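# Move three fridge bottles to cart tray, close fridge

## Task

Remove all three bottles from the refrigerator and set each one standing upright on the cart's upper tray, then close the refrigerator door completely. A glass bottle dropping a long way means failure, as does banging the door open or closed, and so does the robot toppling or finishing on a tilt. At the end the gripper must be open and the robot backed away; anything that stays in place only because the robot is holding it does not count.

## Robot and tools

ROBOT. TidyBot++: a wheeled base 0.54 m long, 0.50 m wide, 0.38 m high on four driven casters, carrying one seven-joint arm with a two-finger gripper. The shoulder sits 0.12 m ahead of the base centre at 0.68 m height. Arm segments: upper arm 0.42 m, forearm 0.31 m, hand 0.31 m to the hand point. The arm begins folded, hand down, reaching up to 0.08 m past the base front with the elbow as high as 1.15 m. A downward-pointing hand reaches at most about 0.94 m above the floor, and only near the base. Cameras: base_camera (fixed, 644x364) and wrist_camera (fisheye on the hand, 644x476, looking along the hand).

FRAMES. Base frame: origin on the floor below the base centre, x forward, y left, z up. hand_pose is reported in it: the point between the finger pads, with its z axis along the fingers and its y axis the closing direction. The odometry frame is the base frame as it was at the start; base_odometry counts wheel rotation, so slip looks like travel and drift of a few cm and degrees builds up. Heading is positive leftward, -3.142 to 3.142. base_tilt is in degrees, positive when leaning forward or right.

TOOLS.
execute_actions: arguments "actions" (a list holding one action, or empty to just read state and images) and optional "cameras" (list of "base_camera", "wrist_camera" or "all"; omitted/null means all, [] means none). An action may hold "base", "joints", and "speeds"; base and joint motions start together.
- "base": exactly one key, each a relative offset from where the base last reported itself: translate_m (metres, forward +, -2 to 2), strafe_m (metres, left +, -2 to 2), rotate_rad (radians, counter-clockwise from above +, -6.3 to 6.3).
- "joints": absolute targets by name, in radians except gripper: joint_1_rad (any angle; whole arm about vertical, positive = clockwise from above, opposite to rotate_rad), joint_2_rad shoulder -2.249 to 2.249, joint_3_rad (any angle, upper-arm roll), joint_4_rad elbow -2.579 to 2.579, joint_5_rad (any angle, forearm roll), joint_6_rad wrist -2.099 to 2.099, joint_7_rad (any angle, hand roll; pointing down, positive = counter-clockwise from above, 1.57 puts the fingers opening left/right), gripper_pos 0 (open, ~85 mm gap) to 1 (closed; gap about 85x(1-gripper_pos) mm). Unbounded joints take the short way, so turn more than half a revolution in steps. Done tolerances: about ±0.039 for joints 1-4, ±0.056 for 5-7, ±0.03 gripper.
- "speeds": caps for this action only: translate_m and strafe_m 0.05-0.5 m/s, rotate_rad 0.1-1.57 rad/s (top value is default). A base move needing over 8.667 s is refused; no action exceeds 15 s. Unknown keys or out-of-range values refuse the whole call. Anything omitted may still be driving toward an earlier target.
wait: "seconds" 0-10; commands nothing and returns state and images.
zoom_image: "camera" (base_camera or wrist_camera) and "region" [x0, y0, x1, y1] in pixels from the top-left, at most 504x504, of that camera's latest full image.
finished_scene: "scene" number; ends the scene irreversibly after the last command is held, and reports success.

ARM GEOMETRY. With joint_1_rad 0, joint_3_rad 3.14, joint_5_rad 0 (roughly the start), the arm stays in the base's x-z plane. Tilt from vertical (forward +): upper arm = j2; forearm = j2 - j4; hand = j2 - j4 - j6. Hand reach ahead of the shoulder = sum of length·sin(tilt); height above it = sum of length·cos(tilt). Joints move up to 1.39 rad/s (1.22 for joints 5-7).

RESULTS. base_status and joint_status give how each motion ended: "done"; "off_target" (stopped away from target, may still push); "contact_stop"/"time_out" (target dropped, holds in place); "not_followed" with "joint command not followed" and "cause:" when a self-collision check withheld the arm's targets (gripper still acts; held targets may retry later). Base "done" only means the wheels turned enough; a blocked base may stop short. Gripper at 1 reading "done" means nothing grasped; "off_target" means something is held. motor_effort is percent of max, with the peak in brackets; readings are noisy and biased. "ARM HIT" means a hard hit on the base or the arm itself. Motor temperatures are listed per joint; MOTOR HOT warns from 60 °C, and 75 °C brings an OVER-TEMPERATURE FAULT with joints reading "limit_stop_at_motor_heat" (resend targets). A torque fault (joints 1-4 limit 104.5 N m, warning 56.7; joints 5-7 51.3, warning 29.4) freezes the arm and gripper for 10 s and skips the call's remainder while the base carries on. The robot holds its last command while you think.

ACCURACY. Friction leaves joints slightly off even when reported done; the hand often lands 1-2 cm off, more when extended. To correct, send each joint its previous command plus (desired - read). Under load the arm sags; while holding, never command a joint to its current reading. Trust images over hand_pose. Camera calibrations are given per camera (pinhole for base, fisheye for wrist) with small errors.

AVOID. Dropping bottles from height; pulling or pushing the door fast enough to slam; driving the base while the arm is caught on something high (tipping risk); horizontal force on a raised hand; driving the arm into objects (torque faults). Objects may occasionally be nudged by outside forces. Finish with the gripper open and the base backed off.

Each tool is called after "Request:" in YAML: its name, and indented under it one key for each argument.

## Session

Request:
execute_actions:
  actions:
    - {"joints":{"joint_6_rad":0.3}}

Scene clock: 1.47 s.
Motor temperatures (°C, as the motors report them): [31 35 26 28 33 39 38]
base_odometry: x=+0.000 y=+0.000 heading=+0.000 (m, m, rad; odometry frame)
base_tilt: forward=-0.3 right=-0.1 (deg)
base_status: not commanded
joint_positions: joint_1_rad=+0.001 joint_2_rad=-0.383 joint_3_rad=+3.148 joint_4_rad=-2.553 joint_5_rad=-0.018 joint_6_rad=+0.290 joint_7_rad=+1.596 gripper_pos=+0.000
joint_status: all done
motor_effort: joint_1_rad=+0(0) joint_2_rad=-5(5) joint_3_rad=-1(0) joint_4_rad=+21(20) joint_5_rad=-1(1) joint_6_rad=+8(8) joint_7_rad=+0(0) (%)
hand_pose: x=+0.5180 y=-0.0032 z=+0.8000 quat_wxyz=(+0.006, +0.808, -0.002, +0.590) (m; base frame)
pictures: base_camera, wrist_camera
camera_calibration (this result's frames):
wrist_camera: T_world_to_cam=[[-0.00222572, -0.993494, 0.113864, -0.106786], [-0.369519, -0.104988, -0.923273, 0.976732], [0.929221, -0.0441297, -0.366881, -0.0514505], [0, 0, 0, 1]] pos_world=[0.408492, -0.00581688, 0.895073]
Images, in order (width x height): base_camera 644x364, wrist_camera 644x476.

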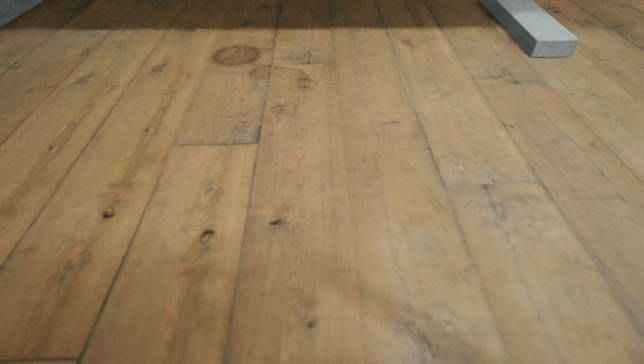

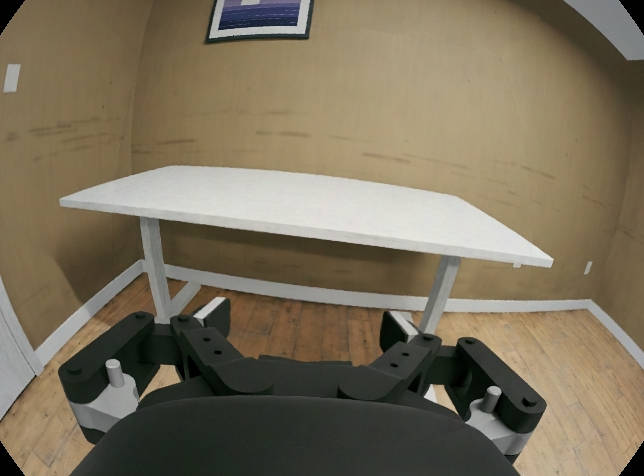

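Table ahead. Look around.

Request:
execute_actions:
  actions:
    - {"base":{"rotate_rad":2.1}}
  cameras: ["wrist_camera"]

Scene clock: 8.67 s.
Motor temperatures (°C, as the motors report them): [31 34 26 28 33 39 38]
base_odometry: x=+0.000 y=+0.000 heading=+2.100 (m, m, rad; odometry frame)
base_tilt: forward=-0.3 right=-0.2 (deg)
base_status: done
joint_positions: joint_1_rad=+0.001 joint_2_rad=-0.383 joint_3_rad=+3.148 joint_4_rad=-2.553 joint_5_rad=-0.018 joint_6_rad=+0.290 joint_7_rad=+1.596 gripper_pos=+0.000
joint_status: not commanded
motor_effort: joint_1_rad=-1(2) joint_2_rad=-5(5) joint_3_rad=+0(1) joint_4_rad=+20(20) joint_5_rad=-1(2) joint_6_rad=+8(8) joint_7_rad=+0(0) (%)
hand_pose: x=+0.5180 y=-0.0032 z=+0.8000 quat_wxyz=(+0.006, +0.808, -0.002, +0.590) (m; base frame)
pictures: wrist_camera
camera_calibration (this result's frames):
wrist_camera: T_world_to_cam=[[-0.00222576, -0.993494, 0.113864, -0.106786], [-0.369519, -0.104988, -0.923273, 0.976732], [0.929221, -0.0441297, -0.366881, -0.0514501], [0, 0, 0, 1]] pos_world=[0.408492, -0.00581687, 0.895073]
Images, in order (width x height): wrist_camera 644x476.

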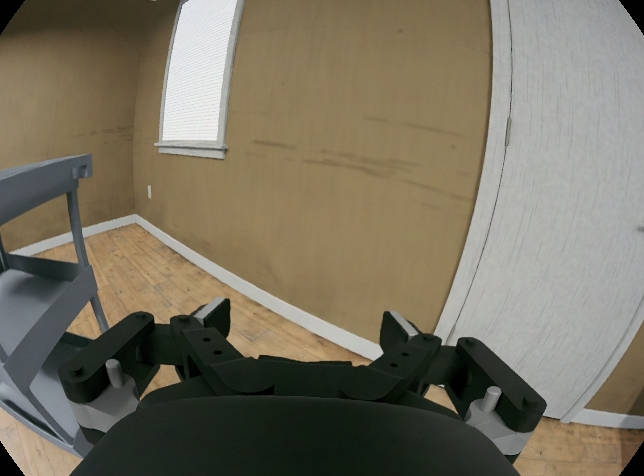

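Request:
execute_actions:
  actions:
    - {"base":{"rotate_rad":2.1}}
  cameras: ["wrist_camera"]

Scene clock: 16.60 s.
Motor temperatures (°C, as the motors report them): [31 34 26 28 33 39 38]
base_odometry: x=+0.000 y=+0.000 heading=-2.084 (m, m, rad; odometry frame)
base_tilt: forward=-0.3 right=-0.2 (deg)
base_status: done
joint_positions: joint_1_rad=+0.001 joint_2_rad=-0.383 joint_3_rad=+3.148 joint_4_rad=-2.553 joint_5_rad=-0.018 joint_6_rad=+0.290 joint_7_rad=+1.596 gripper_pos=+0.000
joint_status: not commanded
motor_effort: joint_1_rad=+0(2) joint_2_rad=-5(6) joint_3_rad=+0(1) joint_4_rad=+20(21) joint_5_rad=-1(1) joint_6_rad=+8(8) joint_7_rad=+0(0) (%)
hand_pose: x=+0.5180 y=-0.0032 z=+0.8000 quat_wxyz=(+0.006, +0.808, -0.002, +0.590) (m; base frame)
pictures: wrist_camera
camera_calibration (this result's frames):
wrist_camera: T_world_to_cam=[[-0.00222583, -0.993494, 0.113864, -0.106786], [-0.369519, -0.104988, -0.923273, 0.976732], [0.929221, -0.0441298, -0.366881, -0.0514502], [0, 0, 0, 1]] pos_world=[0.408492, -0.00581691, 0.895073]
Images, in order (width x height): wrist_camera 644x476.

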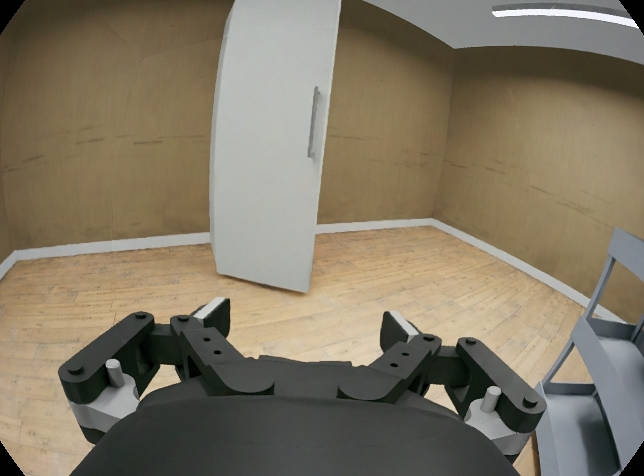

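Request:
execute_actions:
  actions:
    - {"base":{"strafe_m":-0.5}}
  cameras: []

Request:
execute_actions:
  actions:
    - {"base":{"translate_m":0.7}}

Scene clock: 24.80 s.
Motor temperatures (°C, as the motors report them): [31 34 26 28 33 39 38]
base_odometry: x=-0.436 y=+0.245 heading=-2.083 (m, m, rad; odometry frame)
base_tilt: forward=-0.3 right=-0.1 (deg)
base_status: done
joint_positions: joint_1_rad=+0.001 joint_2_rad=-0.383 joint_3_rad=+3.148 joint_4_rad=-2.553 joint_5_rad=-0.018 joint_6_rad=+0.290 joint_7_rad=+1.596 gripper_pos=+0.000
joint_status: not commanded
motor_effort: joint_1_rad=-1(3) joint_2_rad=-4(6) joint_3_rad=-1(3) joint_4_rad=+20(21) joint_5_rad=-1(1) joint_6_rad=+8(9) joint_7_rad=+0(0) (%)
hand_pose: x=+0.5180 y=-0.0033 z=+0.8000 quat_wxyz=(+0.006, +0.808, -0.002, +0.590) (m; base frame)
pictures: none
No camera images: the call's "cameras" was empty. Leave "cameras" out to get every camera's image.

Scene clock: 27.57 s.
Motor temperatures (°C, as the motors report them): [31 34 26 28 33 39 38]
base_odometry: x=-0.780 y=-0.365 heading=-2.084 (m, m, rad; odometry frame)
base_tilt: forward=-0.3 right=-0.1 (deg)
base_status: done
joint_positions: joint_1_rad=+0.001 joint_2_rad=-0.381 joint_3_rad=+3.148 joint_4_rad=-2.553 joint_5_rad=-0.018 joint_6_rad=+0.290 joint_7_rad=+1.596 gripper_pos=+0.000
joint_status: not commanded
motor_effort: joint_1_rad=-1(4) joint_2_rad=-5(8) joint_3_rad=-1(4) joint_4_rad=+20(22) joint_5_rad=-2(0) joint_6_rad=+8(9) joint_7_rad=+0(0) (%)
hand_pose: x=+0.5183 y=-0.0035 z=+0.7995 quat_wxyz=(+0.006, +0.808, -0.002, +0.589) (m; base frame)
pictures: base_camera, wrist_camera
camera_calibration (this result's frames):
wrist_camera: T_world_to_cam=[[-0.00257727, -0.993512, 0.113699, -0.106637], [-0.37085, -0.104642, -0.922779, 0.976622], [0.928689, -0.0445434, -0.368174, -0.0505782], [0, 0, 0, 1]] pos_world=[0.408877, -0.00600209, 0.894709]
Images, in order (width x height): base_camera 644x364, wrist_camera 644x476.

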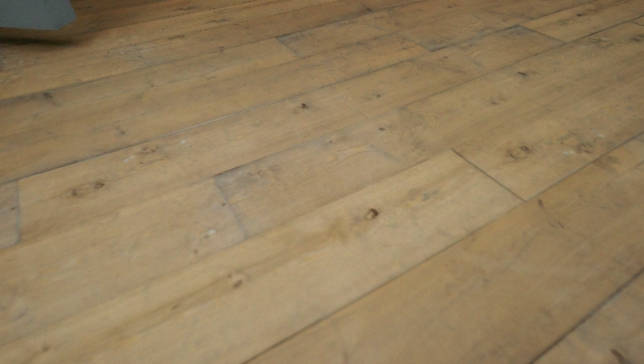

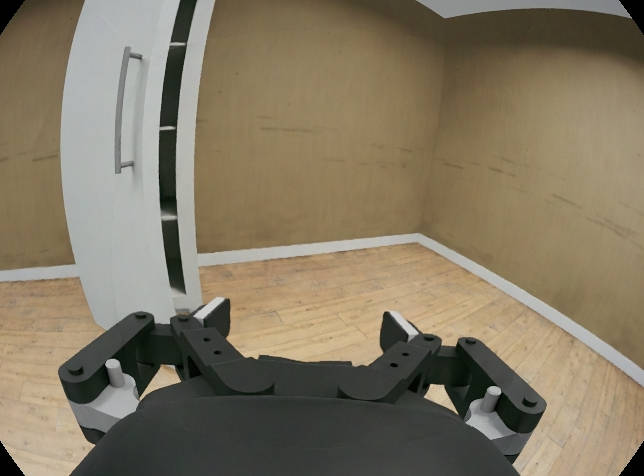

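Request:
execute_actions:
  actions: []

Scene clock: 75.30 s.
Motor temperatures (°C, as the motors report them): [31 33 26 28 33 39 38]
base_odometry: x=-0.780 y=-0.365 heading=-2.084 (m, m, rad; odometry frame)
base_tilt: forward=-0.3 right=-0.2 (deg)
base_status: done
joint_positions: joint_1_rad=+0.001 joint_2_rad=-0.381 joint_3_rad=+3.148 joint_4_rad=-2.553 joint_5_rad=-0.018 joint_6_rad=+0.290 joint_7_rad=+1.596 gripper_pos=+0.000
joint_status: not commanded
motor_effort: joint_1_rad=-1(4) joint_2_rad=-5(8) joint_3_rad=-1(4) joint_4_rad=+20(22) joint_5_rad=-1(0) joint_6_rad=+8(9) joint_7_rad=+0(0) (%)
hand_pose: x=+0.5183 y=-0.0035 z=+0.7995 quat_wxyz=(+0.006, +0.808, -0.002, +0.589) (m; base frame)
pictures: base_camera, wrist_camera
camera_calibration (this result's frames):
wrist_camera: T_world_to_cam=[[-0.00257745, -0.993512, 0.113699, -0.106637], [-0.37085, -0.104642, -0.922778, 0.976622], [0.928689, -0.0445436, -0.368175, -0.0505781], [0, 0, 0, 1]] pos_world=[0.408877, -0.00600215, 0.894709]
Images, in order (width x height): base_camera 644x364, wrist_camera 644x476.

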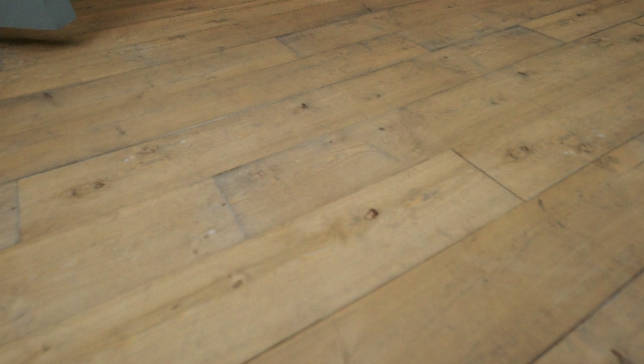

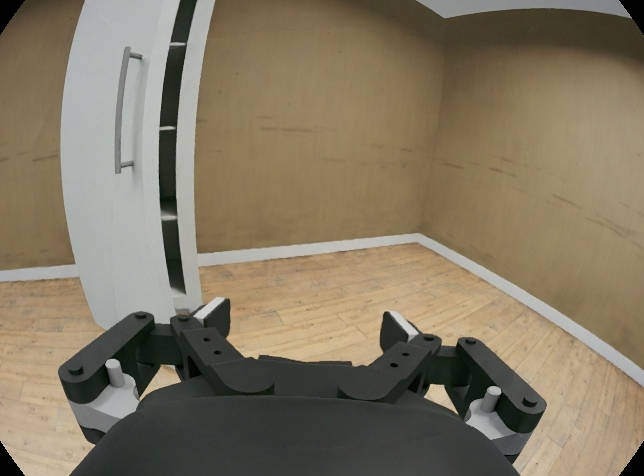

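Request:
execute_actions:
  actions:
    - {"base":{"strafe_m":0.7}}

Scene clock: 92.50 s.
Motor temperatures (°C, as the motors report them): [31 33 26 28 33 40 38]
base_odometry: x=-0.170 y=-0.709 heading=-2.084 (m, m, rad; odometry frame)
base_tilt: forward=-0.3 right=-0.2 (deg)
base_status: done
joint_positions: joint_1_rad=+0.001 joint_2_rad=-0.381 joint_3_rad=+3.148 joint_4_rad=-2.553 joint_5_rad=-0.018 joint_6_rad=+0.290 joint_7_rad=+1.596 gripper_pos=+0.000
joint_status: not commanded
motor_effort: joint_1_rad=+0(1) joint_2_rad=-5(5) joint_3_rad=+0(1) joint_4_rad=+20(21) joint_5_rad=-1(1) joint_6_rad=+8(8) joint_7_rad=+0(0) (%)
hand_pose: x=+0.5183 y=-0.0035 z=+0.7995 quat_wxyz=(+0.006, +0.808, -0.002, +0.589) (m; base frame)
pictures: base_camera, wrist_camera
camera_calibration (this result's frames):
wrist_camera: T_world_to_cam=[[-0.00257727, -0.993512, 0.113699, -0.106637], [-0.37085, -0.104642, -0.922779, 0.976622], [0.928689, -0.0445435, -0.368174, -0.0505783], [0, 0, 0, 1]] pos_world=[0.408877, -0.0060021, 0.894709]
Images, in order (width x height): base_camera 644x364, wrist_camera 644x476.

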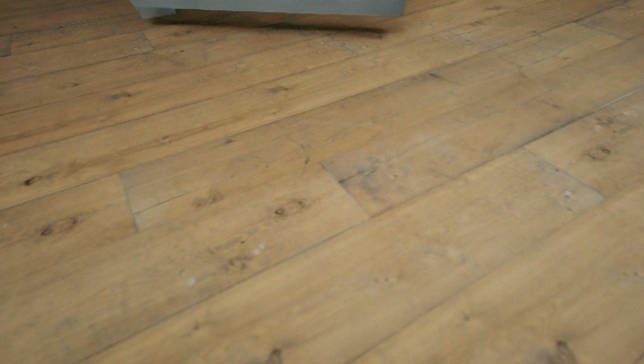

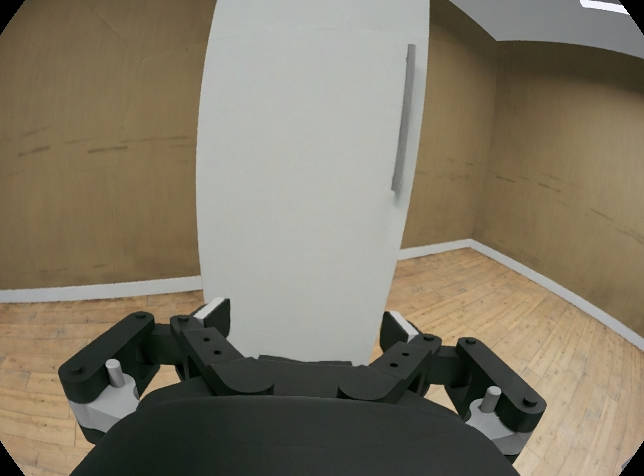

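Request:
execute_actions:
  actions:
    - {"base":{"strafe_m":-1.0}}
  cameras: []

Request:
execute_actions:
  actions:
    - {"base":{"rotate_rad":0.7}}

Scene clock: 107.17 s.
Motor temperatures (°C, as the motors report them): [31 32 26 28 33 40 38]
base_odometry: x=-1.041 y=-0.218 heading=-2.084 (m, m, rad; odometry frame)
base_tilt: forward=-0.3 right=-0.1 (deg)
base_status: done
joint_positions: joint_1_rad=+0.001 joint_2_rad=-0.381 joint_3_rad=+3.149 joint_4_rad=-2.553 joint_5_rad=-0.018 joint_6_rad=+0.290 joint_7_rad=+1.596 gripper_pos=+0.000
joint_status: not commanded
motor_effort: joint_1_rad=+0(5) joint_2_rad=-5(8) joint_3_rad=+0(5) joint_4_rad=+20(21) joint_5_rad=-1(0) joint_6_rad=+8(9) joint_7_rad=+0(0) (%)
hand_pose: x=+0.5182 y=-0.0039 z=+0.7996 quat_wxyz=(+0.006, +0.808, -0.002, +0.589) (m; base frame)
pictures: none
No camera images: the call's "cameras" was empty. Leave "cameras" out to get every camera's image.

Scene clock: 108.83 s.
Motor temperatures (°C, as the motors report them): [31 32 26 28 33 40 38]
base_odometry: x=-1.041 y=-0.218 heading=-1.384 (m, m, rad; odometry frame)
base_tilt: forward=-0.3 right=-0.2 (deg)
base_status: done
joint_positions: joint_1_rad=+0.001 joint_2_rad=-0.381 joint_3_rad=+3.149 joint_4_rad=-2.553 joint_5_rad=-0.018 joint_6_rad=+0.290 joint_7_rad=+1.596 gripper_pos=+0.000
joint_status: not commanded
motor_effort: joint_1_rad=+0(2) joint_2_rad=-5(6) joint_3_rad=+0(1) joint_4_rad=+20(20) joint_5_rad=-1(1) joint_6_rad=+8(8) joint_7_rad=+0(0) (%)
hand_pose: x=+0.5182 y=-0.0039 z=+0.7996 quat_wxyz=(+0.006, +0.808, -0.002, +0.589) (m; base frame)
pictures: base_camera, wrist_camera
camera_calibration (this result's frames):
wrist_camera: T_world_to_cam=[[-0.00358118, -0.993542, 0.11341, -0.106321], [-0.370727, -0.10401, -0.9229, 0.976697], [0.928735, -0.0453492, -0.36796, -0.0507367], [0, 0, 0, 1]] pos_world=[0.408828, -0.00634858, 0.894782]
Images, in order (width x height): base_camera 644x364, wrist_camera 644x476.

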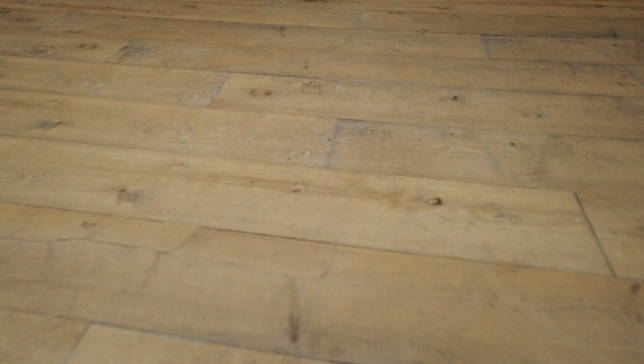

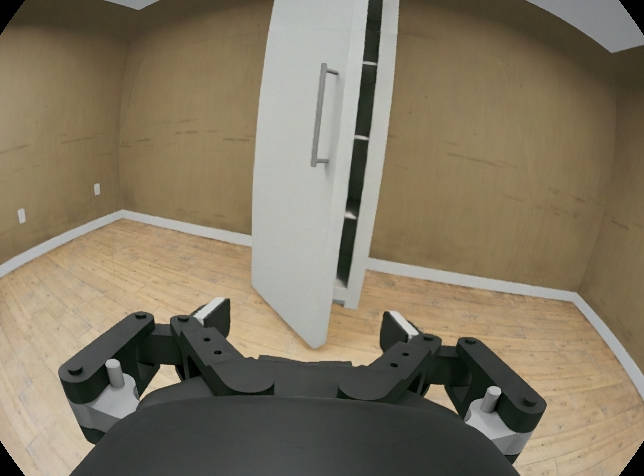

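Request:
execute_actions:
  actions:
    - {"base":{"translate_m":0.3}}
  cameras: ["base_camera"]

Scene clock: 120.97 s.
Motor temperatures (°C, as the motors report them): [31 32 26 28 33 40 38]
base_odometry: x=-0.985 y=-0.513 heading=-1.383 (m, m, rad; odometry frame)
base_tilt: forward=-0.3 right=-0.2 (deg)
base_status: done
joint_positions: joint_1_rad=+0.001 joint_2_rad=-0.379 joint_3_rad=+3.149 joint_4_rad=-2.553 joint_5_rad=-0.018 joint_6_rad=+0.290 joint_7_rad=+1.596 gripper_pos=+0.000
joint_status: not commanded
motor_effort: joint_1_rad=-1(1) joint_2_rad=-5(7) joint_3_rad=-1(0) joint_4_rad=+20(21) joint_5_rad=-1(1) joint_6_rad=+8(9) joint_7_rad=+0(0) (%)
hand_pose: x=+0.5186 y=-0.0039 z=+0.7985 quat_wxyz=(+0.006, +0.809, -0.002, +0.588) (m; base frame)
pictures: base_camera
Images, in order (width x height): base_camera 644x364.

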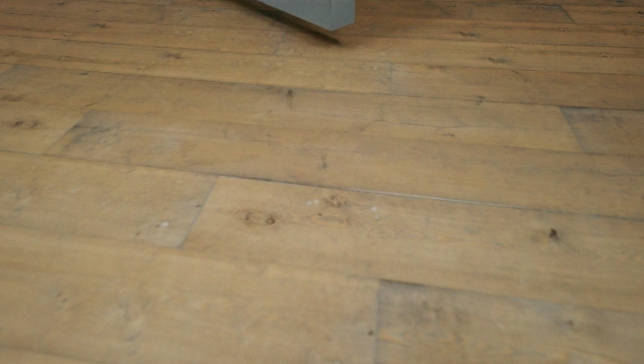

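Request:
execute_actions:
  actions:
    - {"base":{"strafe_m":-0.22},"joints":{"joint_1_rad":0,"joint_2_rad":1.108,"joint_4_rad":-1.65,"joint_6_rad":1.195,"gripper_pos":1}}

Scene clock: 145.30 s.
Motor temperatures (°C, as the motors report them): [31 32 26 28 33 40 38]
base_odometry: x=-1.201 y=-0.554 heading=-1.383 (m, m, rad; odometry frame)
base_tilt: forward=-0.3 right=-0.2 (deg)
base_status: done
joint_positions: joint_1_rad=+0.001 joint_2_rad=+1.106 joint_3_rad=+3.149 joint_4_rad=-1.679 joint_5_rad=-0.018 joint_6_rad=+1.162 joint_7_rad=+1.596 gripper_pos=+0.999
joint_status: all done
motor_effort: joint_1_rad=-1(3) joint_2_rad=-41(43) joint_3_rad=-2(3) joint_4_rad=+12(21) joint_5_rad=-1(1) joint_6_rad=+9(9) joint_7_rad=+0(0) (%)
hand_pose: x=+0.9157 y=-0.0084 z=+0.5596 quat_wxyz=(+0.016, +0.725, +0.002, +0.688) (m; base frame)
pictures: base_camera, wrist_camera
camera_calibration (this result's frames):
wrist_camera: T_world_to_cam=[[-0.0405581, -0.990614, 0.130533, -0.0578415], [-0.124052, -0.124637, -0.984417, 0.710448], [0.991446, -0.056119, -0.117833, -0.70587], [0, 0, 0, 1]] pos_world=[0.785619, -0.00836291, 0.623753]
Images, in order (width x height): base_camera 644x364, wrist_camera 644x476.

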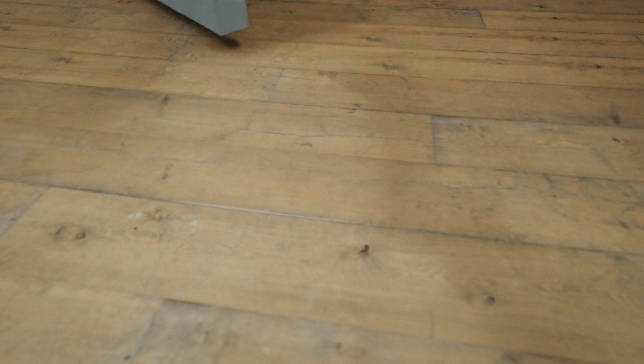

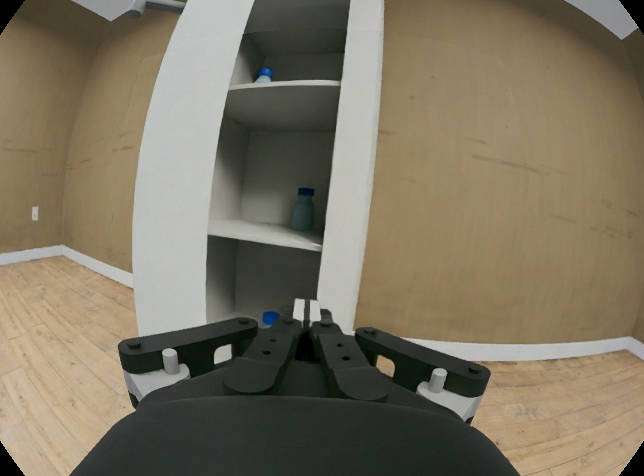

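Request:
execute_actions:
  actions:
    - {"base":{"strafe_m":0.05},"speeds":{"strafe_m":0.1}}
  cameras: []

Request:
execute_actions:
  actions:
    - {"base":{"translate_m":0.25},"speeds":{"translate_m":0.1}}

Scene clock: 157.47 s.
Motor temperatures (°C, as the motors report them): [31 33 26 28 33 40 38]
base_odometry: x=-1.152 y=-0.545 heading=-1.384 (m, m, rad; odometry frame)
base_tilt: forward=-0.3 right=-0.2 (deg)
base_status: done
joint_positions: joint_1_rad=+0.001 joint_2_rad=+1.106 joint_3_rad=+3.149 joint_4_rad=-1.679 joint_5_rad=-0.018 joint_6_rad=+1.162 joint_7_rad=+1.596 gripper_pos=+0.999
joint_status: not commanded
motor_effort: joint_1_rad=-1(3) joint_2_rad=-41(42) joint_3_rad=-2(3) joint_4_rad=+12(13) joint_5_rad=-1(2) joint_6_rad=+9(9) joint_7_rad=+0(0) (%)
hand_pose: x=+0.9158 y=-0.0078 z=+0.5599 quat_wxyz=(+0.016, +0.725, +0.002, +0.689) (m; base frame)
pictures: none
No camera images: the call's "cameras" was empty. Leave "cameras" out to get every camera's image.

Scene clock: 160.53 s.
Motor temperatures (°C, as the motors report them): [31 33 26 28 33 40 38]
base_odometry: x=-1.106 y=-0.790 heading=-1.384 (m, m, rad; odometry frame)
base_tilt: forward=-0.3 right=-0.2 (deg)
base_status: done
joint_positions: joint_1_rad=+0.113 joint_2_rad=+1.109 joint_3_rad=+3.199 joint_4_rad=-1.678 joint_5_rad=-0.061 joint_6_rad=+1.170 joint_7_rad=+1.596 gripper_pos=+0.999
joint_status: not commanded
motor_effort: joint_1_rad=-22(26) joint_2_rad=-41(43) joint_3_rad=-12(14) joint_4_rad=+16(23) joint_5_rad=+9(11) joint_6_rad=+8(10) joint_7_rad=+1(1) (%)
hand_pose: x=+0.9049 y=-0.1324 z=+0.5609 quat_wxyz=(+0.087, +0.720, -0.051, +0.686) (m; base frame)
pictures: base_camera, wrist_camera
camera_calibration (this result's frames):
wrist_camera: T_world_to_cam=[[-0.212299, -0.964023, 0.159962, -0.0389326], [-0.141048, -0.13175, -0.981197, 0.707516], [0.966972, -0.230869, -0.108004, -0.70844], [0, 0, 0, 1]] pos_world=[0.77657, -0.107874, 0.623927]
Images, in order (width x height): base_camera 644x364, wrist_camera 644x476.

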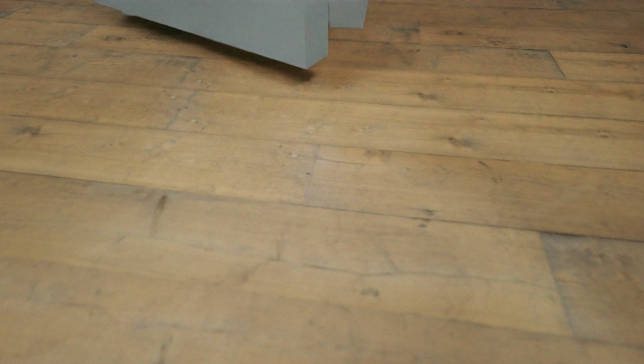

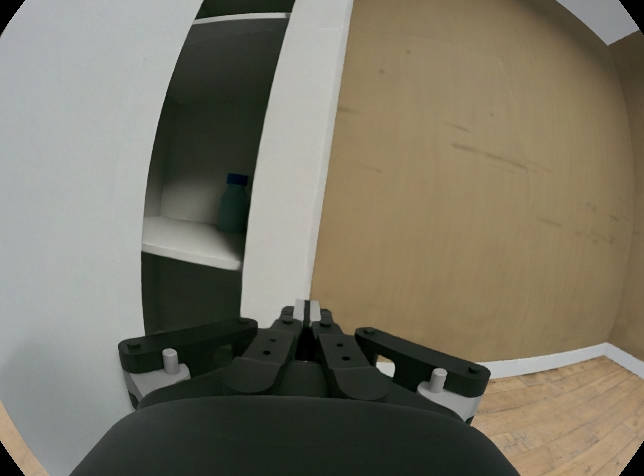

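Request:
execute_actions:
  actions:
    - {"base":{"strafe_m":0.3},"speeds":{"strafe_m":0.07}}

Scene clock: 184.97 s.
Motor temperatures (°C, as the motors report them): [31 34 26 28 33 40 38]
base_odometry: x=-0.812 y=-0.735 heading=-1.385 (m, m, rad; odometry frame)
base_tilt: forward=-0.4 right=-0.1 (deg)
base_status: done
joint_positions: joint_1_rad=+0.318 joint_2_rad=+1.111 joint_3_rad=+3.304 joint_4_rad=-1.687 joint_5_rad=-0.195 joint_6_rad=+1.170 joint_7_rad=+1.596 gripper_pos=+0.999
joint_status: not commanded
motor_effort: joint_1_rad=-59(64) joint_2_rad=-43(44) joint_3_rad=-30(33) joint_4_rad=+24(25) joint_5_rad=+29(32) joint_6_rad=+10(11) joint_7_rad=+1(2) (%)
hand_pose: x=+0.8222 y=-0.3675 z=+0.5646 quat_wxyz=(+0.232, +0.698, -0.169, +0.656) (m; base frame)
pictures: base_camera, wrist_camera
camera_calibration (this result's frames):
wrist_camera: T_world_to_cam=[[-0.550336, -0.809213, 0.205683, 0.0252795], [-0.194585, -0.115256, -0.974091, 0.714634], [0.811953, -0.5761, -0.0940313, -0.68968], [0, 0, 0, 1]] pos_world=[0.712957, -0.294502, 0.626068]
Images, in order (width x height): base_camera 644x364, wrist_camera 644x476.

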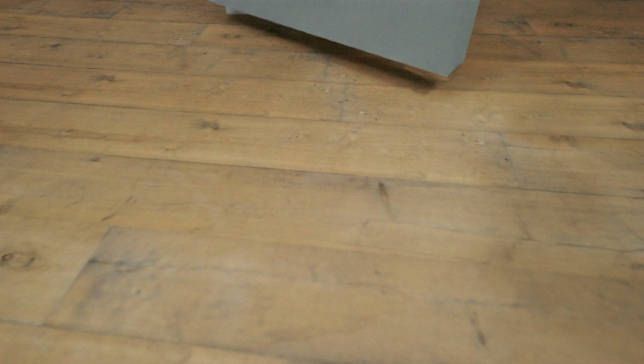

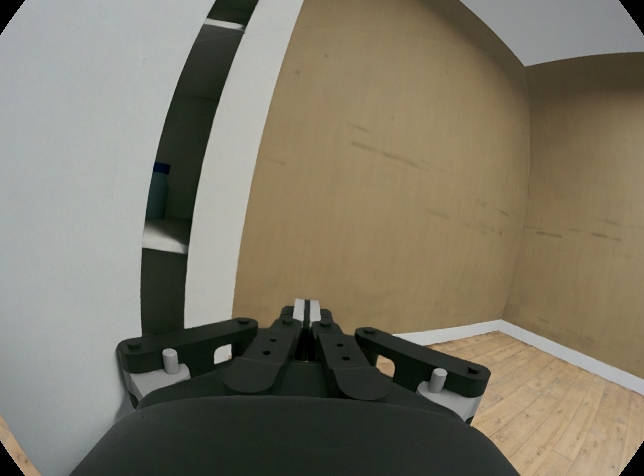

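Request:
execute_actions:
  actions:
    - {"base":{"strafe_m":-0.35},"speeds":{"strafe_m":0.1}}
  cameras: []

Request:
execute_actions:
  actions:
    - {"base":{"translate_m":-0.5}}
  cameras: []

Request:
execute_actions:
  actions:
    - {"base":{"strafe_m":-0.5}}

Scene clock: 201.87 s.
Motor temperatures (°C, as the motors report them): [33 35 27 28 33 40 38]
base_odometry: x=-1.156 y=-0.799 heading=-1.384 (m, m, rad; odometry frame)
base_tilt: forward=-0.3 right=-0.2 (deg)
base_status: done
joint_positions: joint_1_rad=+0.014 joint_2_rad=+1.108 joint_3_rad=+3.164 joint_4_rad=-1.679 joint_5_rad=-0.055 joint_6_rad=+1.175 joint_7_rad=+1.596 gripper_pos=+0.999
joint_status: not commanded
motor_effort: joint_1_rad=-1(56) joint_2_rad=-41(42) joint_3_rad=-1(28) joint_4_rad=+12(24) joint_5_rad=-2(28) joint_6_rad=+9(10) joint_7_rad=+0(2) (%)
hand_pose: x=+0.9149 y=-0.0362 z=+0.5622 quat_wxyz=(+0.035, +0.721, -0.018, +0.692) (m; base frame)
pictures: none
No camera images: the call's "cameras" was empty. Leave "cameras" out to get every camera's image.

Scene clock: 204.23 s.
Motor temperatures (°C, as the motors report them): [33 35 27 28 33 40 38]
base_odometry: x=-1.248 y=-0.308 heading=-1.385 (m, m, rad; odometry frame)
base_tilt: forward=-0.3 right=-0.2 (deg)
base_status: done
joint_positions: joint_1_rad=+0.013 joint_2_rad=+1.108 joint_3_rad=+3.162 joint_4_rad=-1.672 joint_5_rad=-0.052 joint_6_rad=+1.175 joint_7_rad=+1.596 gripper_pos=+0.999
joint_status: not commanded
motor_effort: joint_1_rad=-1(4) joint_2_rad=-42(44) joint_3_rad=-1(3) joint_4_rad=+12(15) joint_5_rad=-1(0) joint_6_rad=+9(9) joint_7_rad=+0(1) (%)
hand_pose: x=+0.9171 y=-0.0333 z=+0.5653 quat_wxyz=(+0.033, +0.719, -0.016, +0.694) (m; base frame)
pictures: none
No camera images: the call's "cameras" was empty. Leave "cameras" out to get every camera's image.

Scene clock: 206.60 s.
Motor temperatures (°C, as the motors report them): [33 35 27 28 33 40 38]
base_odometry: x=-1.740 y=-0.400 heading=-1.385 (m, m, rad; odometry frame)
base_tilt: forward=-0.3 right=-0.2 (deg)
base_status: done
joint_positions: joint_1_rad=+0.009 joint_2_rad=+1.108 joint_3_rad=+3.160 joint_4_rad=-1.672 joint_5_rad=-0.050 joint_6_rad=+1.175 joint_7_rad=+1.596 gripper_pos=+0.999
joint_status: not commanded
motor_effort: joint_1_rad=-1(7) joint_2_rad=-41(46) joint_3_rad=-1(4) joint_4_rad=+12(14) joint_5_rad=-1(0) joint_6_rad=+9(10) joint_7_rad=+0(0) (%)
hand_pose: x=+0.9173 y=-0.0289 z=+0.5651 quat_wxyz=(+0.031, +0.719, -0.014, +0.694) (m; base frame)
pictures: base_camera, wrist_camera
camera_calibration (this result's frames):
wrist_camera: T_world_to_cam=[[-0.085007, -0.988034, 0.128693, -0.0369149], [-0.110632, -0.119003, -0.986711, 0.702634], [0.990219, -0.098115, -0.0991926, -0.718567], [0, 0, 0, 1]] pos_world=[0.786135, -0.0233601, 0.626771]
Images, in order (width x height): base_camera 644x364, wrist_camera 644x476.

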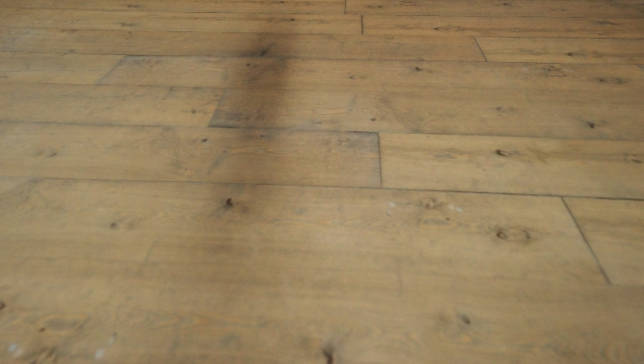

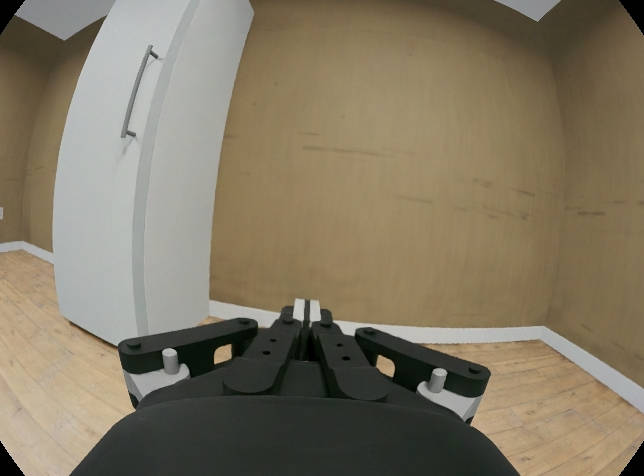

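Request:
execute_actions:
  actions:
    - {"base":{"rotate_rad":0.385},"joints":{"joint_1_rad":0,"joint_3_rad":3.14,"joint_5_rad":0}}
  cameras: []

Request:
execute_actions:
  actions:
    - {"base":{"strafe_m":-0.13}}
  cameras: []

Request:
execute_actions:
  actions:
    - {"base":{"translate_m":0.45}}

Scene clock: 298.90 s.
Motor temperatures (°C, as the motors report them): [32 37 26 27 33 40 38]
base_odometry: x=-1.740 y=-0.401 heading=-1.001 (m, m, rad; odometry frame)
base_tilt: forward=-0.3 right=-0.2 (deg)
base_status: done
joint_positions: joint_1_rad=-0.008 joint_2_rad=+1.108 joint_3_rad=+3.138 joint_4_rad=-1.672 joint_5_rad=-0.026 joint_6_rad=+1.175 joint_7_rad=+1.596 gripper_pos=+0.999
joint_status: all done
motor_effort: joint_1_rad=+0(7) joint_2_rad=-41(43) joint_3_rad=-2(4) joint_4_rad=+12(13) joint_5_rad=-1(3) joint_6_rad=+9(9) joint_7_rad=+0(0) (%)
hand_pose: x=+0.9178 y=+0.0019 z=+0.5652 quat_wxyz=(+0.010, +0.719, +0.000, +0.695) (m; base frame)
pictures: none
No camera images: the call's "cameras" was empty. Leave "cameras" out to get every camera's image.

Scene clock: 300.30 s.
Motor temperatures (°C, as the motors report them): [32 37 26 27 33 40 38]
base_odometry: x=-1.849 y=-0.471 heading=-1.000 (m, m, rad; odometry frame)
base_tilt: forward=-0.3 right=-0.1 (deg)
base_status: done
joint_positions: joint_1_rad=+0.003 joint_2_rad=+1.108 joint_3_rad=+3.138 joint_4_rad=-1.672 joint_5_rad=-0.026 joint_6_rad=+1.175 joint_7_rad=+1.596 gripper_pos=+0.999
joint_status: not commanded
motor_effort: joint_1_rad=+0(4) joint_2_rad=-41(43) joint_3_rad=-1(4) joint_4_rad=+12(13) joint_5_rad=-1(0) joint_6_rad=+9(9) joint_7_rad=+1(0) (%)
hand_pose: x=+0.9178 y=-0.0074 z=+0.5652 quat_wxyz=(+0.014, +0.719, -0.005, +0.695) (m; base frame)
pictures: none
No camera images: the call's "cameras" was empty. Leave "cameras" out to get every camera's image.

Scene clock: 302.57 s.
Motor temperatures (°C, as the motors report them): [32 37 26 27 33 40 38]
base_odometry: x=-1.607 y=-0.850 heading=-1.000 (m, m, rad; odometry frame)
base_tilt: forward=-0.3 right=-0.1 (deg)
base_status: done
joint_positions: joint_1_rad=+0.003 joint_2_rad=+1.108 joint_3_rad=+3.138 joint_4_rad=-1.668 joint_5_rad=-0.026 joint_6_rad=+1.175 joint_7_rad=+1.596 gripper_pos=+0.999
joint_status: not commanded
motor_effort: joint_1_rad=-1(3) joint_2_rad=-41(43) joint_3_rad=-2(2) joint_4_rad=+12(14) joint_5_rad=-1(2) joint_6_rad=+9(9) joint_7_rad=+0(0) (%)
hand_pose: x=+0.9188 y=-0.0074 z=+0.5666 quat_wxyz=(+0.014, +0.718, -0.005, +0.696) (m; base frame)
pictures: base_camera, wrist_camera
camera_calibration (this result's frames):
wrist_camera: T_world_to_cam=[[-0.0482587, -0.991888, 0.117595, -0.0432245], [-0.103, -0.112162, -0.988337, 0.700806], [0.99351, -0.0598082, -0.0967519, -0.721926], [0, 0, 0, 1]] pos_world=[0.787338, -0.0074468, 0.627868]
Images, in order (width x height): base_camera 644x364, wrist_camera 644x476.

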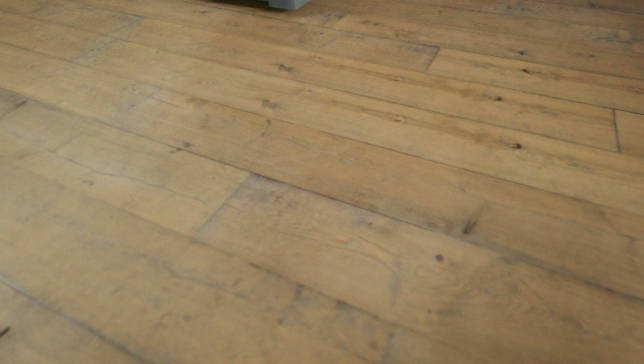

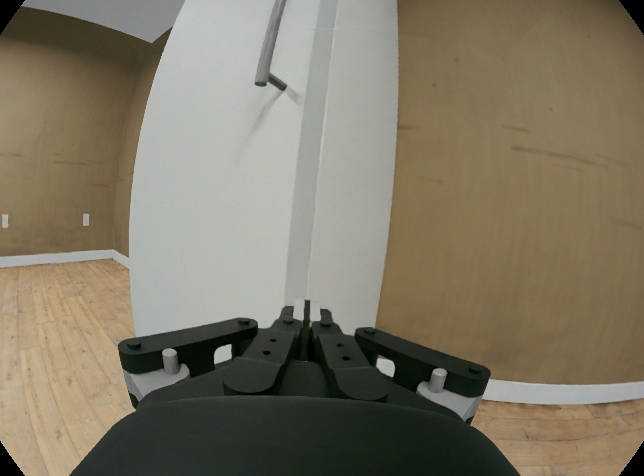

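Request:
execute_actions:
  actions:
    - {"base":{"strafe_m":0.25},"speeds":{"strafe_m":0.15}}

Scene clock: 315.30 s.
Motor temperatures (°C, as the motors report them): [32 37 26 27 33 40 38]
base_odometry: x=-1.396 y=-0.715 heading=-1.001 (m, m, rad; odometry frame)
base_tilt: forward=-0.3 right=-0.2 (deg)
base_status: done
joint_positions: joint_1_rad=+0.001 joint_2_rad=+1.108 joint_3_rad=+3.138 joint_4_rad=-1.668 joint_5_rad=-0.026 joint_6_rad=+1.175 joint_7_rad=+1.596 gripper_pos=+0.999
joint_status: not commanded
motor_effort: joint_1_rad=+0(5) joint_2_rad=-41(42) joint_3_rad=-2(3) joint_4_rad=+12(13) joint_5_rad=-1(0) joint_6_rad=+9(9) joint_7_rad=+0(0) (%)
hand_pose: x=+0.9188 y=-0.0055 z=+0.5666 quat_wxyz=(+0.013, +0.718, -0.004, +0.696) (m; base frame)
pictures: base_camera, wrist_camera
camera_calibration (this result's frames):
wrist_camera: T_world_to_cam=[[-0.0459201, -0.991999, 0.117595, -0.0435031], [-0.102736, -0.112405, -0.988337, 0.700775], [0.993648, -0.0574657, -0.096752, -0.721942], [0, 0, 0, 1]] pos_world=[0.787353, -0.00587116, 0.627868]
Images, in order (width x height): base_camera 644x364, wrist_camera 644x476.

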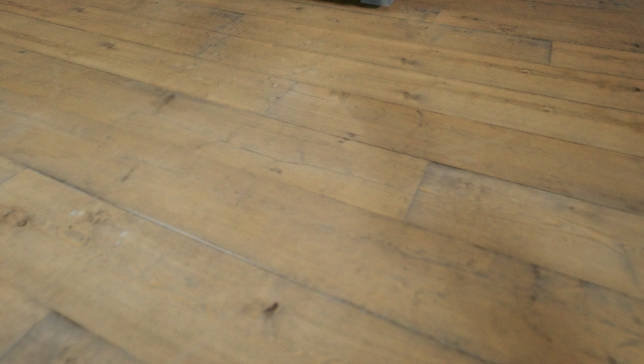

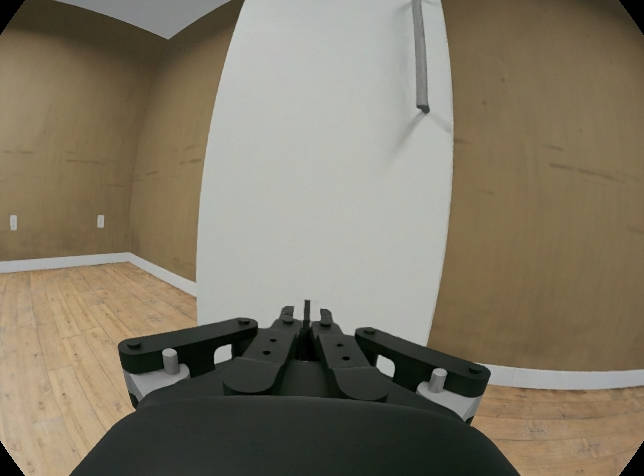

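Request:
execute_actions:
  actions:
    - {"base":{"translate_m":-0.8}}
  cameras: []

Request:
execute_actions:
  actions:
    - {"base":{"strafe_m":-0.45}}

Scene clock: 325.13 s.
Motor temperatures (°C, as the motors report them): [32 37 26 27 33 40 38]
base_odometry: x=-1.828 y=-0.042 heading=-1.000 (m, m, rad; odometry frame)
base_tilt: forward=-0.3 right=-0.1 (deg)
base_status: done
joint_positions: joint_1_rad=-0.001 joint_2_rad=+1.109 joint_3_rad=+3.139 joint_4_rad=-1.667 joint_5_rad=-0.026 joint_6_rad=+1.176 joint_7_rad=+1.596 gripper_pos=+0.999
joint_status: not commanded
motor_effort: joint_1_rad=+0(9) joint_2_rad=-41(44) joint_3_rad=-1(5) joint_4_rad=+12(18) joint_5_rad=-2(4) joint_6_rad=+9(10) joint_7_rad=+0(0) (%)
hand_pose: x=+0.9193 y=-0.0042 z=+0.5669 quat_wxyz=(+0.012, +0.717, -0.003, +0.697) (m; base frame)
pictures: none
No camera images: the call's "cameras" was empty. Leave "cameras" out to get every camera's image.

Scene clock: 327.40 s.
Motor temperatures (°C, as the motors report them): [32 38 26 27 33 40 38]
base_odometry: x=-2.207 y=-0.284 heading=-1.001 (m, m, rad; odometry frame)
base_tilt: forward=-0.3 right=-0.2 (deg)
base_status: done
joint_positions: joint_1_rad=+0.006 joint_2_rad=+1.109 joint_3_rad=+3.139 joint_4_rad=-1.667 joint_5_rad=-0.026 joint_6_rad=+1.176 joint_7_rad=+1.596 gripper_pos=+0.999
joint_status: not commanded
motor_effort: joint_1_rad=+0(4) joint_2_rad=-41(42) joint_3_rad=-1(3) joint_4_rad=+12(13) joint_5_rad=-2(2) joint_6_rad=+9(9) joint_7_rad=+1(0) (%)
hand_pose: x=+0.9192 y=-0.0092 z=+0.5669 quat_wxyz=(+0.015, +0.717, -0.005, +0.697) (m; base frame)
pictures: base_camera, wrist_camera
camera_calibration (this result's frames):
wrist_camera: T_world_to_cam=[[-0.0502603, -0.991744, 0.11797, -0.0434099], [-0.101663, -0.112426, -0.988446, 0.699763], [0.993548, -0.0616728, -0.095173, -0.723394], [0, 0, 0, 1]] pos_world=[0.787685, -0.00899369, 0.627952]
Images, in order (width x height): base_camera 644x364, wrist_camera 644x476.

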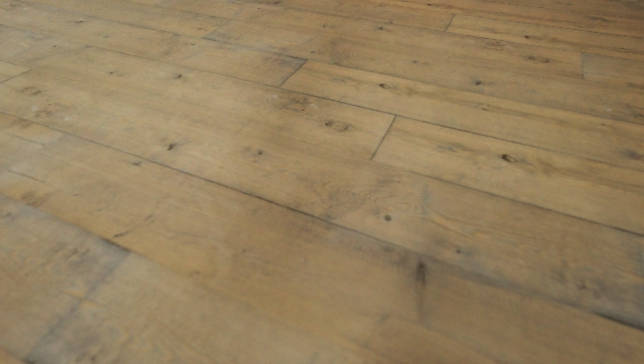

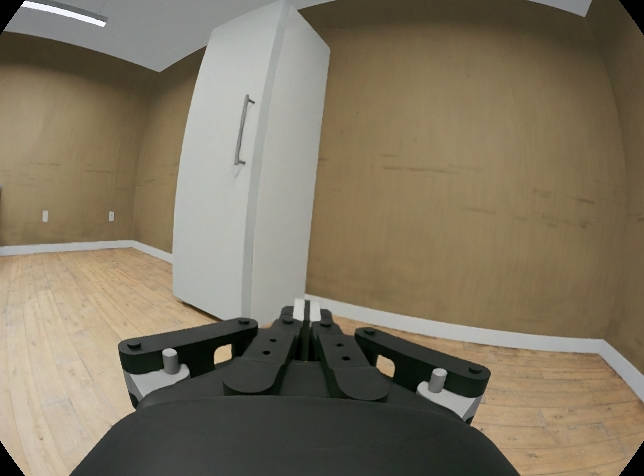

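Request:
execute_actions:
  actions:
    - {"base":{"rotate_rad":-0.384},"joints":{"joint_2_rad":-0.385,"joint_4_rad":-2.5,"joint_6_rad":0.3}}
  cameras: []

Request:
execute_actions:
  actions:
    - {"base":{"strafe_m":0.95}}
  cameras: []

Request:
execute_actions:
  actions:
    - {"base":{"translate_m":0.55}}

Scene clock: 357.37 s.
Motor temperatures (°C, as the motors report them): [32 38 26 27 33 40 38]
base_odometry: x=-2.207 y=-0.285 heading=-1.384 (m, m, rad; odometry frame)
base_tilt: forward=-0.3 right=-0.2 (deg)
base_status: done
joint_positions: joint_1_rad=+0.011 joint_2_rad=-0.380 joint_3_rad=+3.148 joint_4_rad=-2.474 joint_5_rad=-0.026 joint_6_rad=+0.331 joint_7_rad=+1.596 gripper_pos=+0.999
joint_status: all done
motor_effort: joint_1_rad=-1(9) joint_2_rad=-5(44) joint_3_rad=+0(6) joint_4_rad=+21(22) joint_5_rad=-1(1) joint_6_rad=+9(9) joint_7_rad=+0(0) (%)
hand_pose: x=+0.5408 y=-0.0091 z=+0.8561 quat_wxyz=(+0.008, +0.772, -0.010, +0.636) (m; base frame)
pictures: none
No camera images: the call's "cameras" was empty. Leave "cameras" out to get every camera's image.

Scene clock: 360.63 s.
Motor temperatures (°C, as the motors report them): [32 38 26 27 33 40 38]
base_odometry: x=-1.273 y=-0.110 heading=-1.385 (m, m, rad; odometry frame)
base_tilt: forward=-0.3 right=-0.2 (deg)
base_status: done
joint_positions: joint_1_rad=+0.011 joint_2_rad=-0.380 joint_3_rad=+3.148 joint_4_rad=-2.474 joint_5_rad=-0.026 joint_6_rad=+0.331 joint_7_rad=+1.596 gripper_pos=+0.999
joint_status: not commanded
motor_effort: joint_1_rad=+0(0) joint_2_rad=-6(6) joint_3_rad=-1(1) joint_4_rad=+21(22) joint_5_rad=-1(1) joint_6_rad=+9(9) joint_7_rad=+0(0) (%)
hand_pose: x=+0.5408 y=-0.0091 z=+0.8561 quat_wxyz=(+0.008, +0.772, -0.010, +0.636) (m; base frame)
pictures: none
No camera images: the call's "cameras" was empty. Leave "cameras" out to get every camera's image.

Scene clock: 363.10 s.
Motor temperatures (°C, as the motors report them): [32 38 26 27 33 40 38]
base_odometry: x=-1.172 y=-0.650 heading=-1.385 (m, m, rad; odometry frame)
base_tilt: forward=-0.3 right=-0.2 (deg)
base_status: done
joint_positions: joint_1_rad=+0.011 joint_2_rad=-0.381 joint_3_rad=+3.148 joint_4_rad=-2.476 joint_5_rad=-0.026 joint_6_rad=+0.330 joint_7_rad=+1.596 gripper_pos=+0.999
joint_status: not commanded
motor_effort: joint_1_rad=+0(2) joint_2_rad=-6(7) joint_3_rad=-1(0) joint_4_rad=+21(22) joint_5_rad=-1(1) joint_6_rad=+9(9) joint_7_rad=+0(0) (%)
hand_pose: x=+0.5403 y=-0.0091 z=+0.8551 quat_wxyz=(+0.008, +0.772, -0.010, +0.635) (m; base frame)
pictures: base_camera, wrist_camera
camera_calibration (this result's frames):
wrist_camera: T_world_to_cam=[[-0.0307996, -0.993765, 0.107154, -0.0976343], [-0.262239, -0.0954153, -0.960274, 1.00897], [0.964511, -0.0576761, -0.257665, -0.164743], [0, 0, 0, 1]] pos_world=[0.420482, -0.0102557, 0.936905]
Images, in order (width x height): base_camera 644x364, wrist_camera 644x476.

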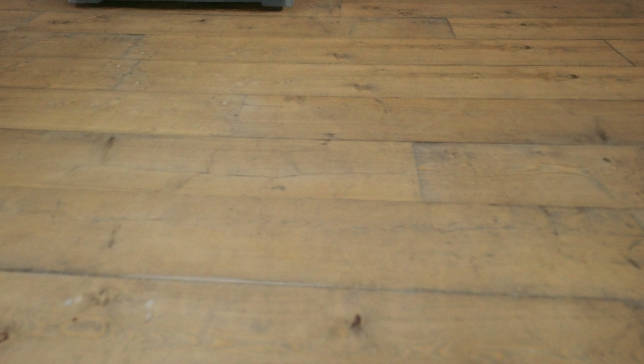

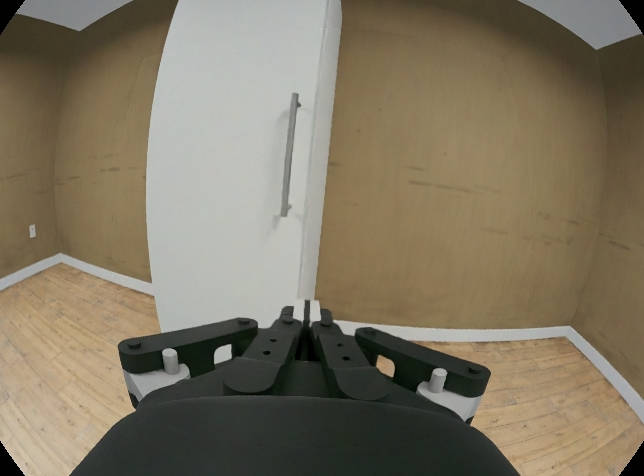

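Request:
execute_actions:
  actions:
    - {"base":{"translate_m":0.4},"joints":{"joint_2_rad":-0.385,"joint_4_rad":-2.06,"joint_6_rad":0.06,"gripper_pos":0}}
  cameras: ["wrist_camera"]

Scene clock: 390.27 s.
Motor temperatures (°C, as the motors report them): [32 36 26 27 33 40 38]
base_odometry: x=-1.097 y=-1.043 heading=-1.384 (m, m, rad; odometry frame)
base_tilt: forward=-0.3 right=-0.2 (deg)
base_status: done
joint_positions: joint_1_rad=+0.011 joint_2_rad=-0.380 joint_3_rad=+3.148 joint_4_rad=-2.082 joint_5_rad=-0.026 joint_6_rad=+0.092 joint_7_rad=+1.596 gripper_pos=+0.000
joint_status: all done
motor_effort: joint_1_rad=-1(0) joint_2_rad=-8(11) joint_3_rad=+0(0) joint_4_rad=+24(24) joint_5_rad=-1(1) joint_6_rad=+9(9) joint_7_rad=+1(0) (%)
hand_pose: x=+0.5856 y=-0.0084 z=+1.0190 quat_wxyz=(+0.006, +0.721, -0.008, +0.693) (m; base frame)
pictures: wrist_camera
camera_calibration (this result's frames):
wrist_camera: T_world_to_cam=[[-0.0416039, -0.993884, 0.102294, -0.101865], [-0.110991, -0.0971517, -0.989061, 1.11908], [0.99295, -0.0525026, -0.10627, -0.33705], [0, 0, 0, 1]] pos_world=[0.454644, -0.0102172, 1.08144]
Images, in order (width x height): wrist_camera 644x476.

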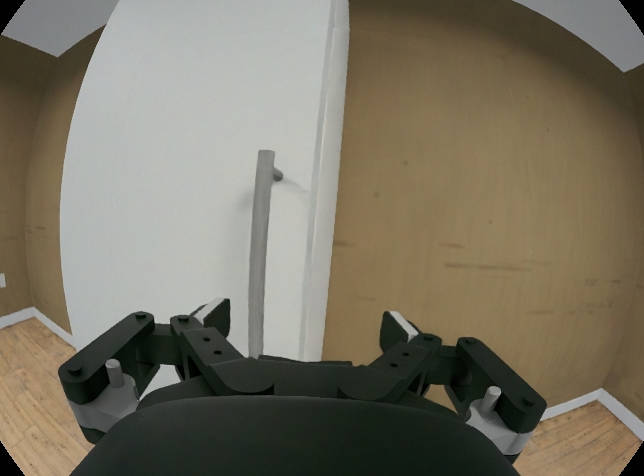

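Request:
execute_actions:
  actions:
    - {"base":{"strafe_m":0.03},"speeds":{"strafe_m":0.05}}
  cameras: []

Request:
execute_actions:
  actions:
    - {"base":{"translate_m":0.12},"speeds":{"translate_m":0.06}}
  cameras: ["wrist_camera"]

Scene clock: 401.63 s.
Motor temperatures (°C, as the motors report them): [32 36 26 28 33 40 38]
base_odometry: x=-1.068 y=-1.038 heading=-1.385 (m, m, rad; odometry frame)
base_tilt: forward=-0.3 right=-0.2 (deg)
base_status: done
joint_positions: joint_1_rad=+0.011 joint_2_rad=-0.380 joint_3_rad=+3.148 joint_4_rad=-2.082 joint_5_rad=-0.026 joint_6_rad=+0.092 joint_7_rad=+1.596 gripper_pos=+0.000
joint_status: not commanded
motor_effort: joint_1_rad=-1(2) joint_2_rad=-8(8) joint_3_rad=+0(3) joint_4_rad=+24(24) joint_5_rad=-2(1) joint_6_rad=+8(9) joint_7_rad=+0(0) (%)
hand_pose: x=+0.5856 y=-0.0083 z=+1.0190 quat_wxyz=(+0.006, +0.721, -0.008, +0.693) (m; base frame)
pictures: none
No camera images: the call's "cameras" was empty. Leave "cameras" out to get every camera's image.

Scene clock: 404.13 s.
Motor temperatures (°C, as the motors report them): [32 36 26 28 33 40 38]
base_odometry: x=-1.045 y=-1.156 heading=-1.384 (m, m, rad; odometry frame)
base_tilt: forward=-0.3 right=-0.2 (deg)
base_status: done
joint_positions: joint_1_rad=+0.011 joint_2_rad=-0.382 joint_3_rad=+3.148 joint_4_rad=-2.082 joint_5_rad=-0.026 joint_6_rad=+0.091 joint_7_rad=+1.596 gripper_pos=+0.000
joint_status: not commanded
motor_effort: joint_1_rad=+0(1) joint_2_rad=-7(10) joint_3_rad=-1(0) joint_4_rad=+24(25) joint_5_rad=-1(1) joint_6_rad=+9(9) joint_7_rad=+0(0) (%)
hand_pose: x=+0.5848 y=-0.0083 z=+1.0199 quat_wxyz=(+0.006, +0.720, -0.008, +0.693) (m; base frame)
pictures: wrist_camera
camera_calibration (this result's frames):
wrist_camera: T_world_to_cam=[[-0.0415924, -0.993884, 0.102299, -0.101893], [-0.109497, -0.097237, -0.98922, 1.11914], [0.993117, -0.0523455, -0.104783, -0.337854], [0, 0, 0, 1]] pos_world=[0.453833, -0.0101335, 1.0821]
Images, in order (width x height): wrist_camera 644x476.

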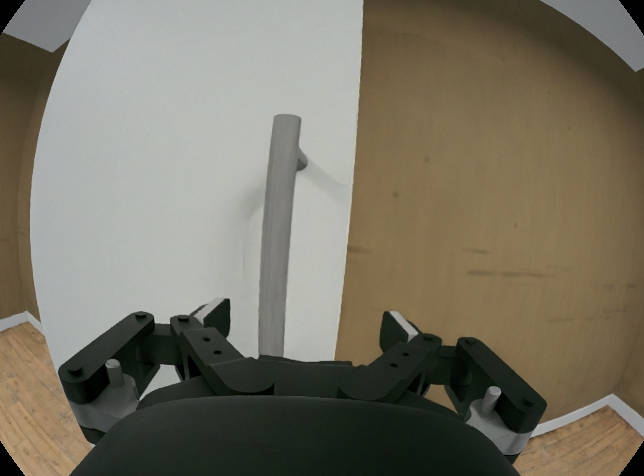

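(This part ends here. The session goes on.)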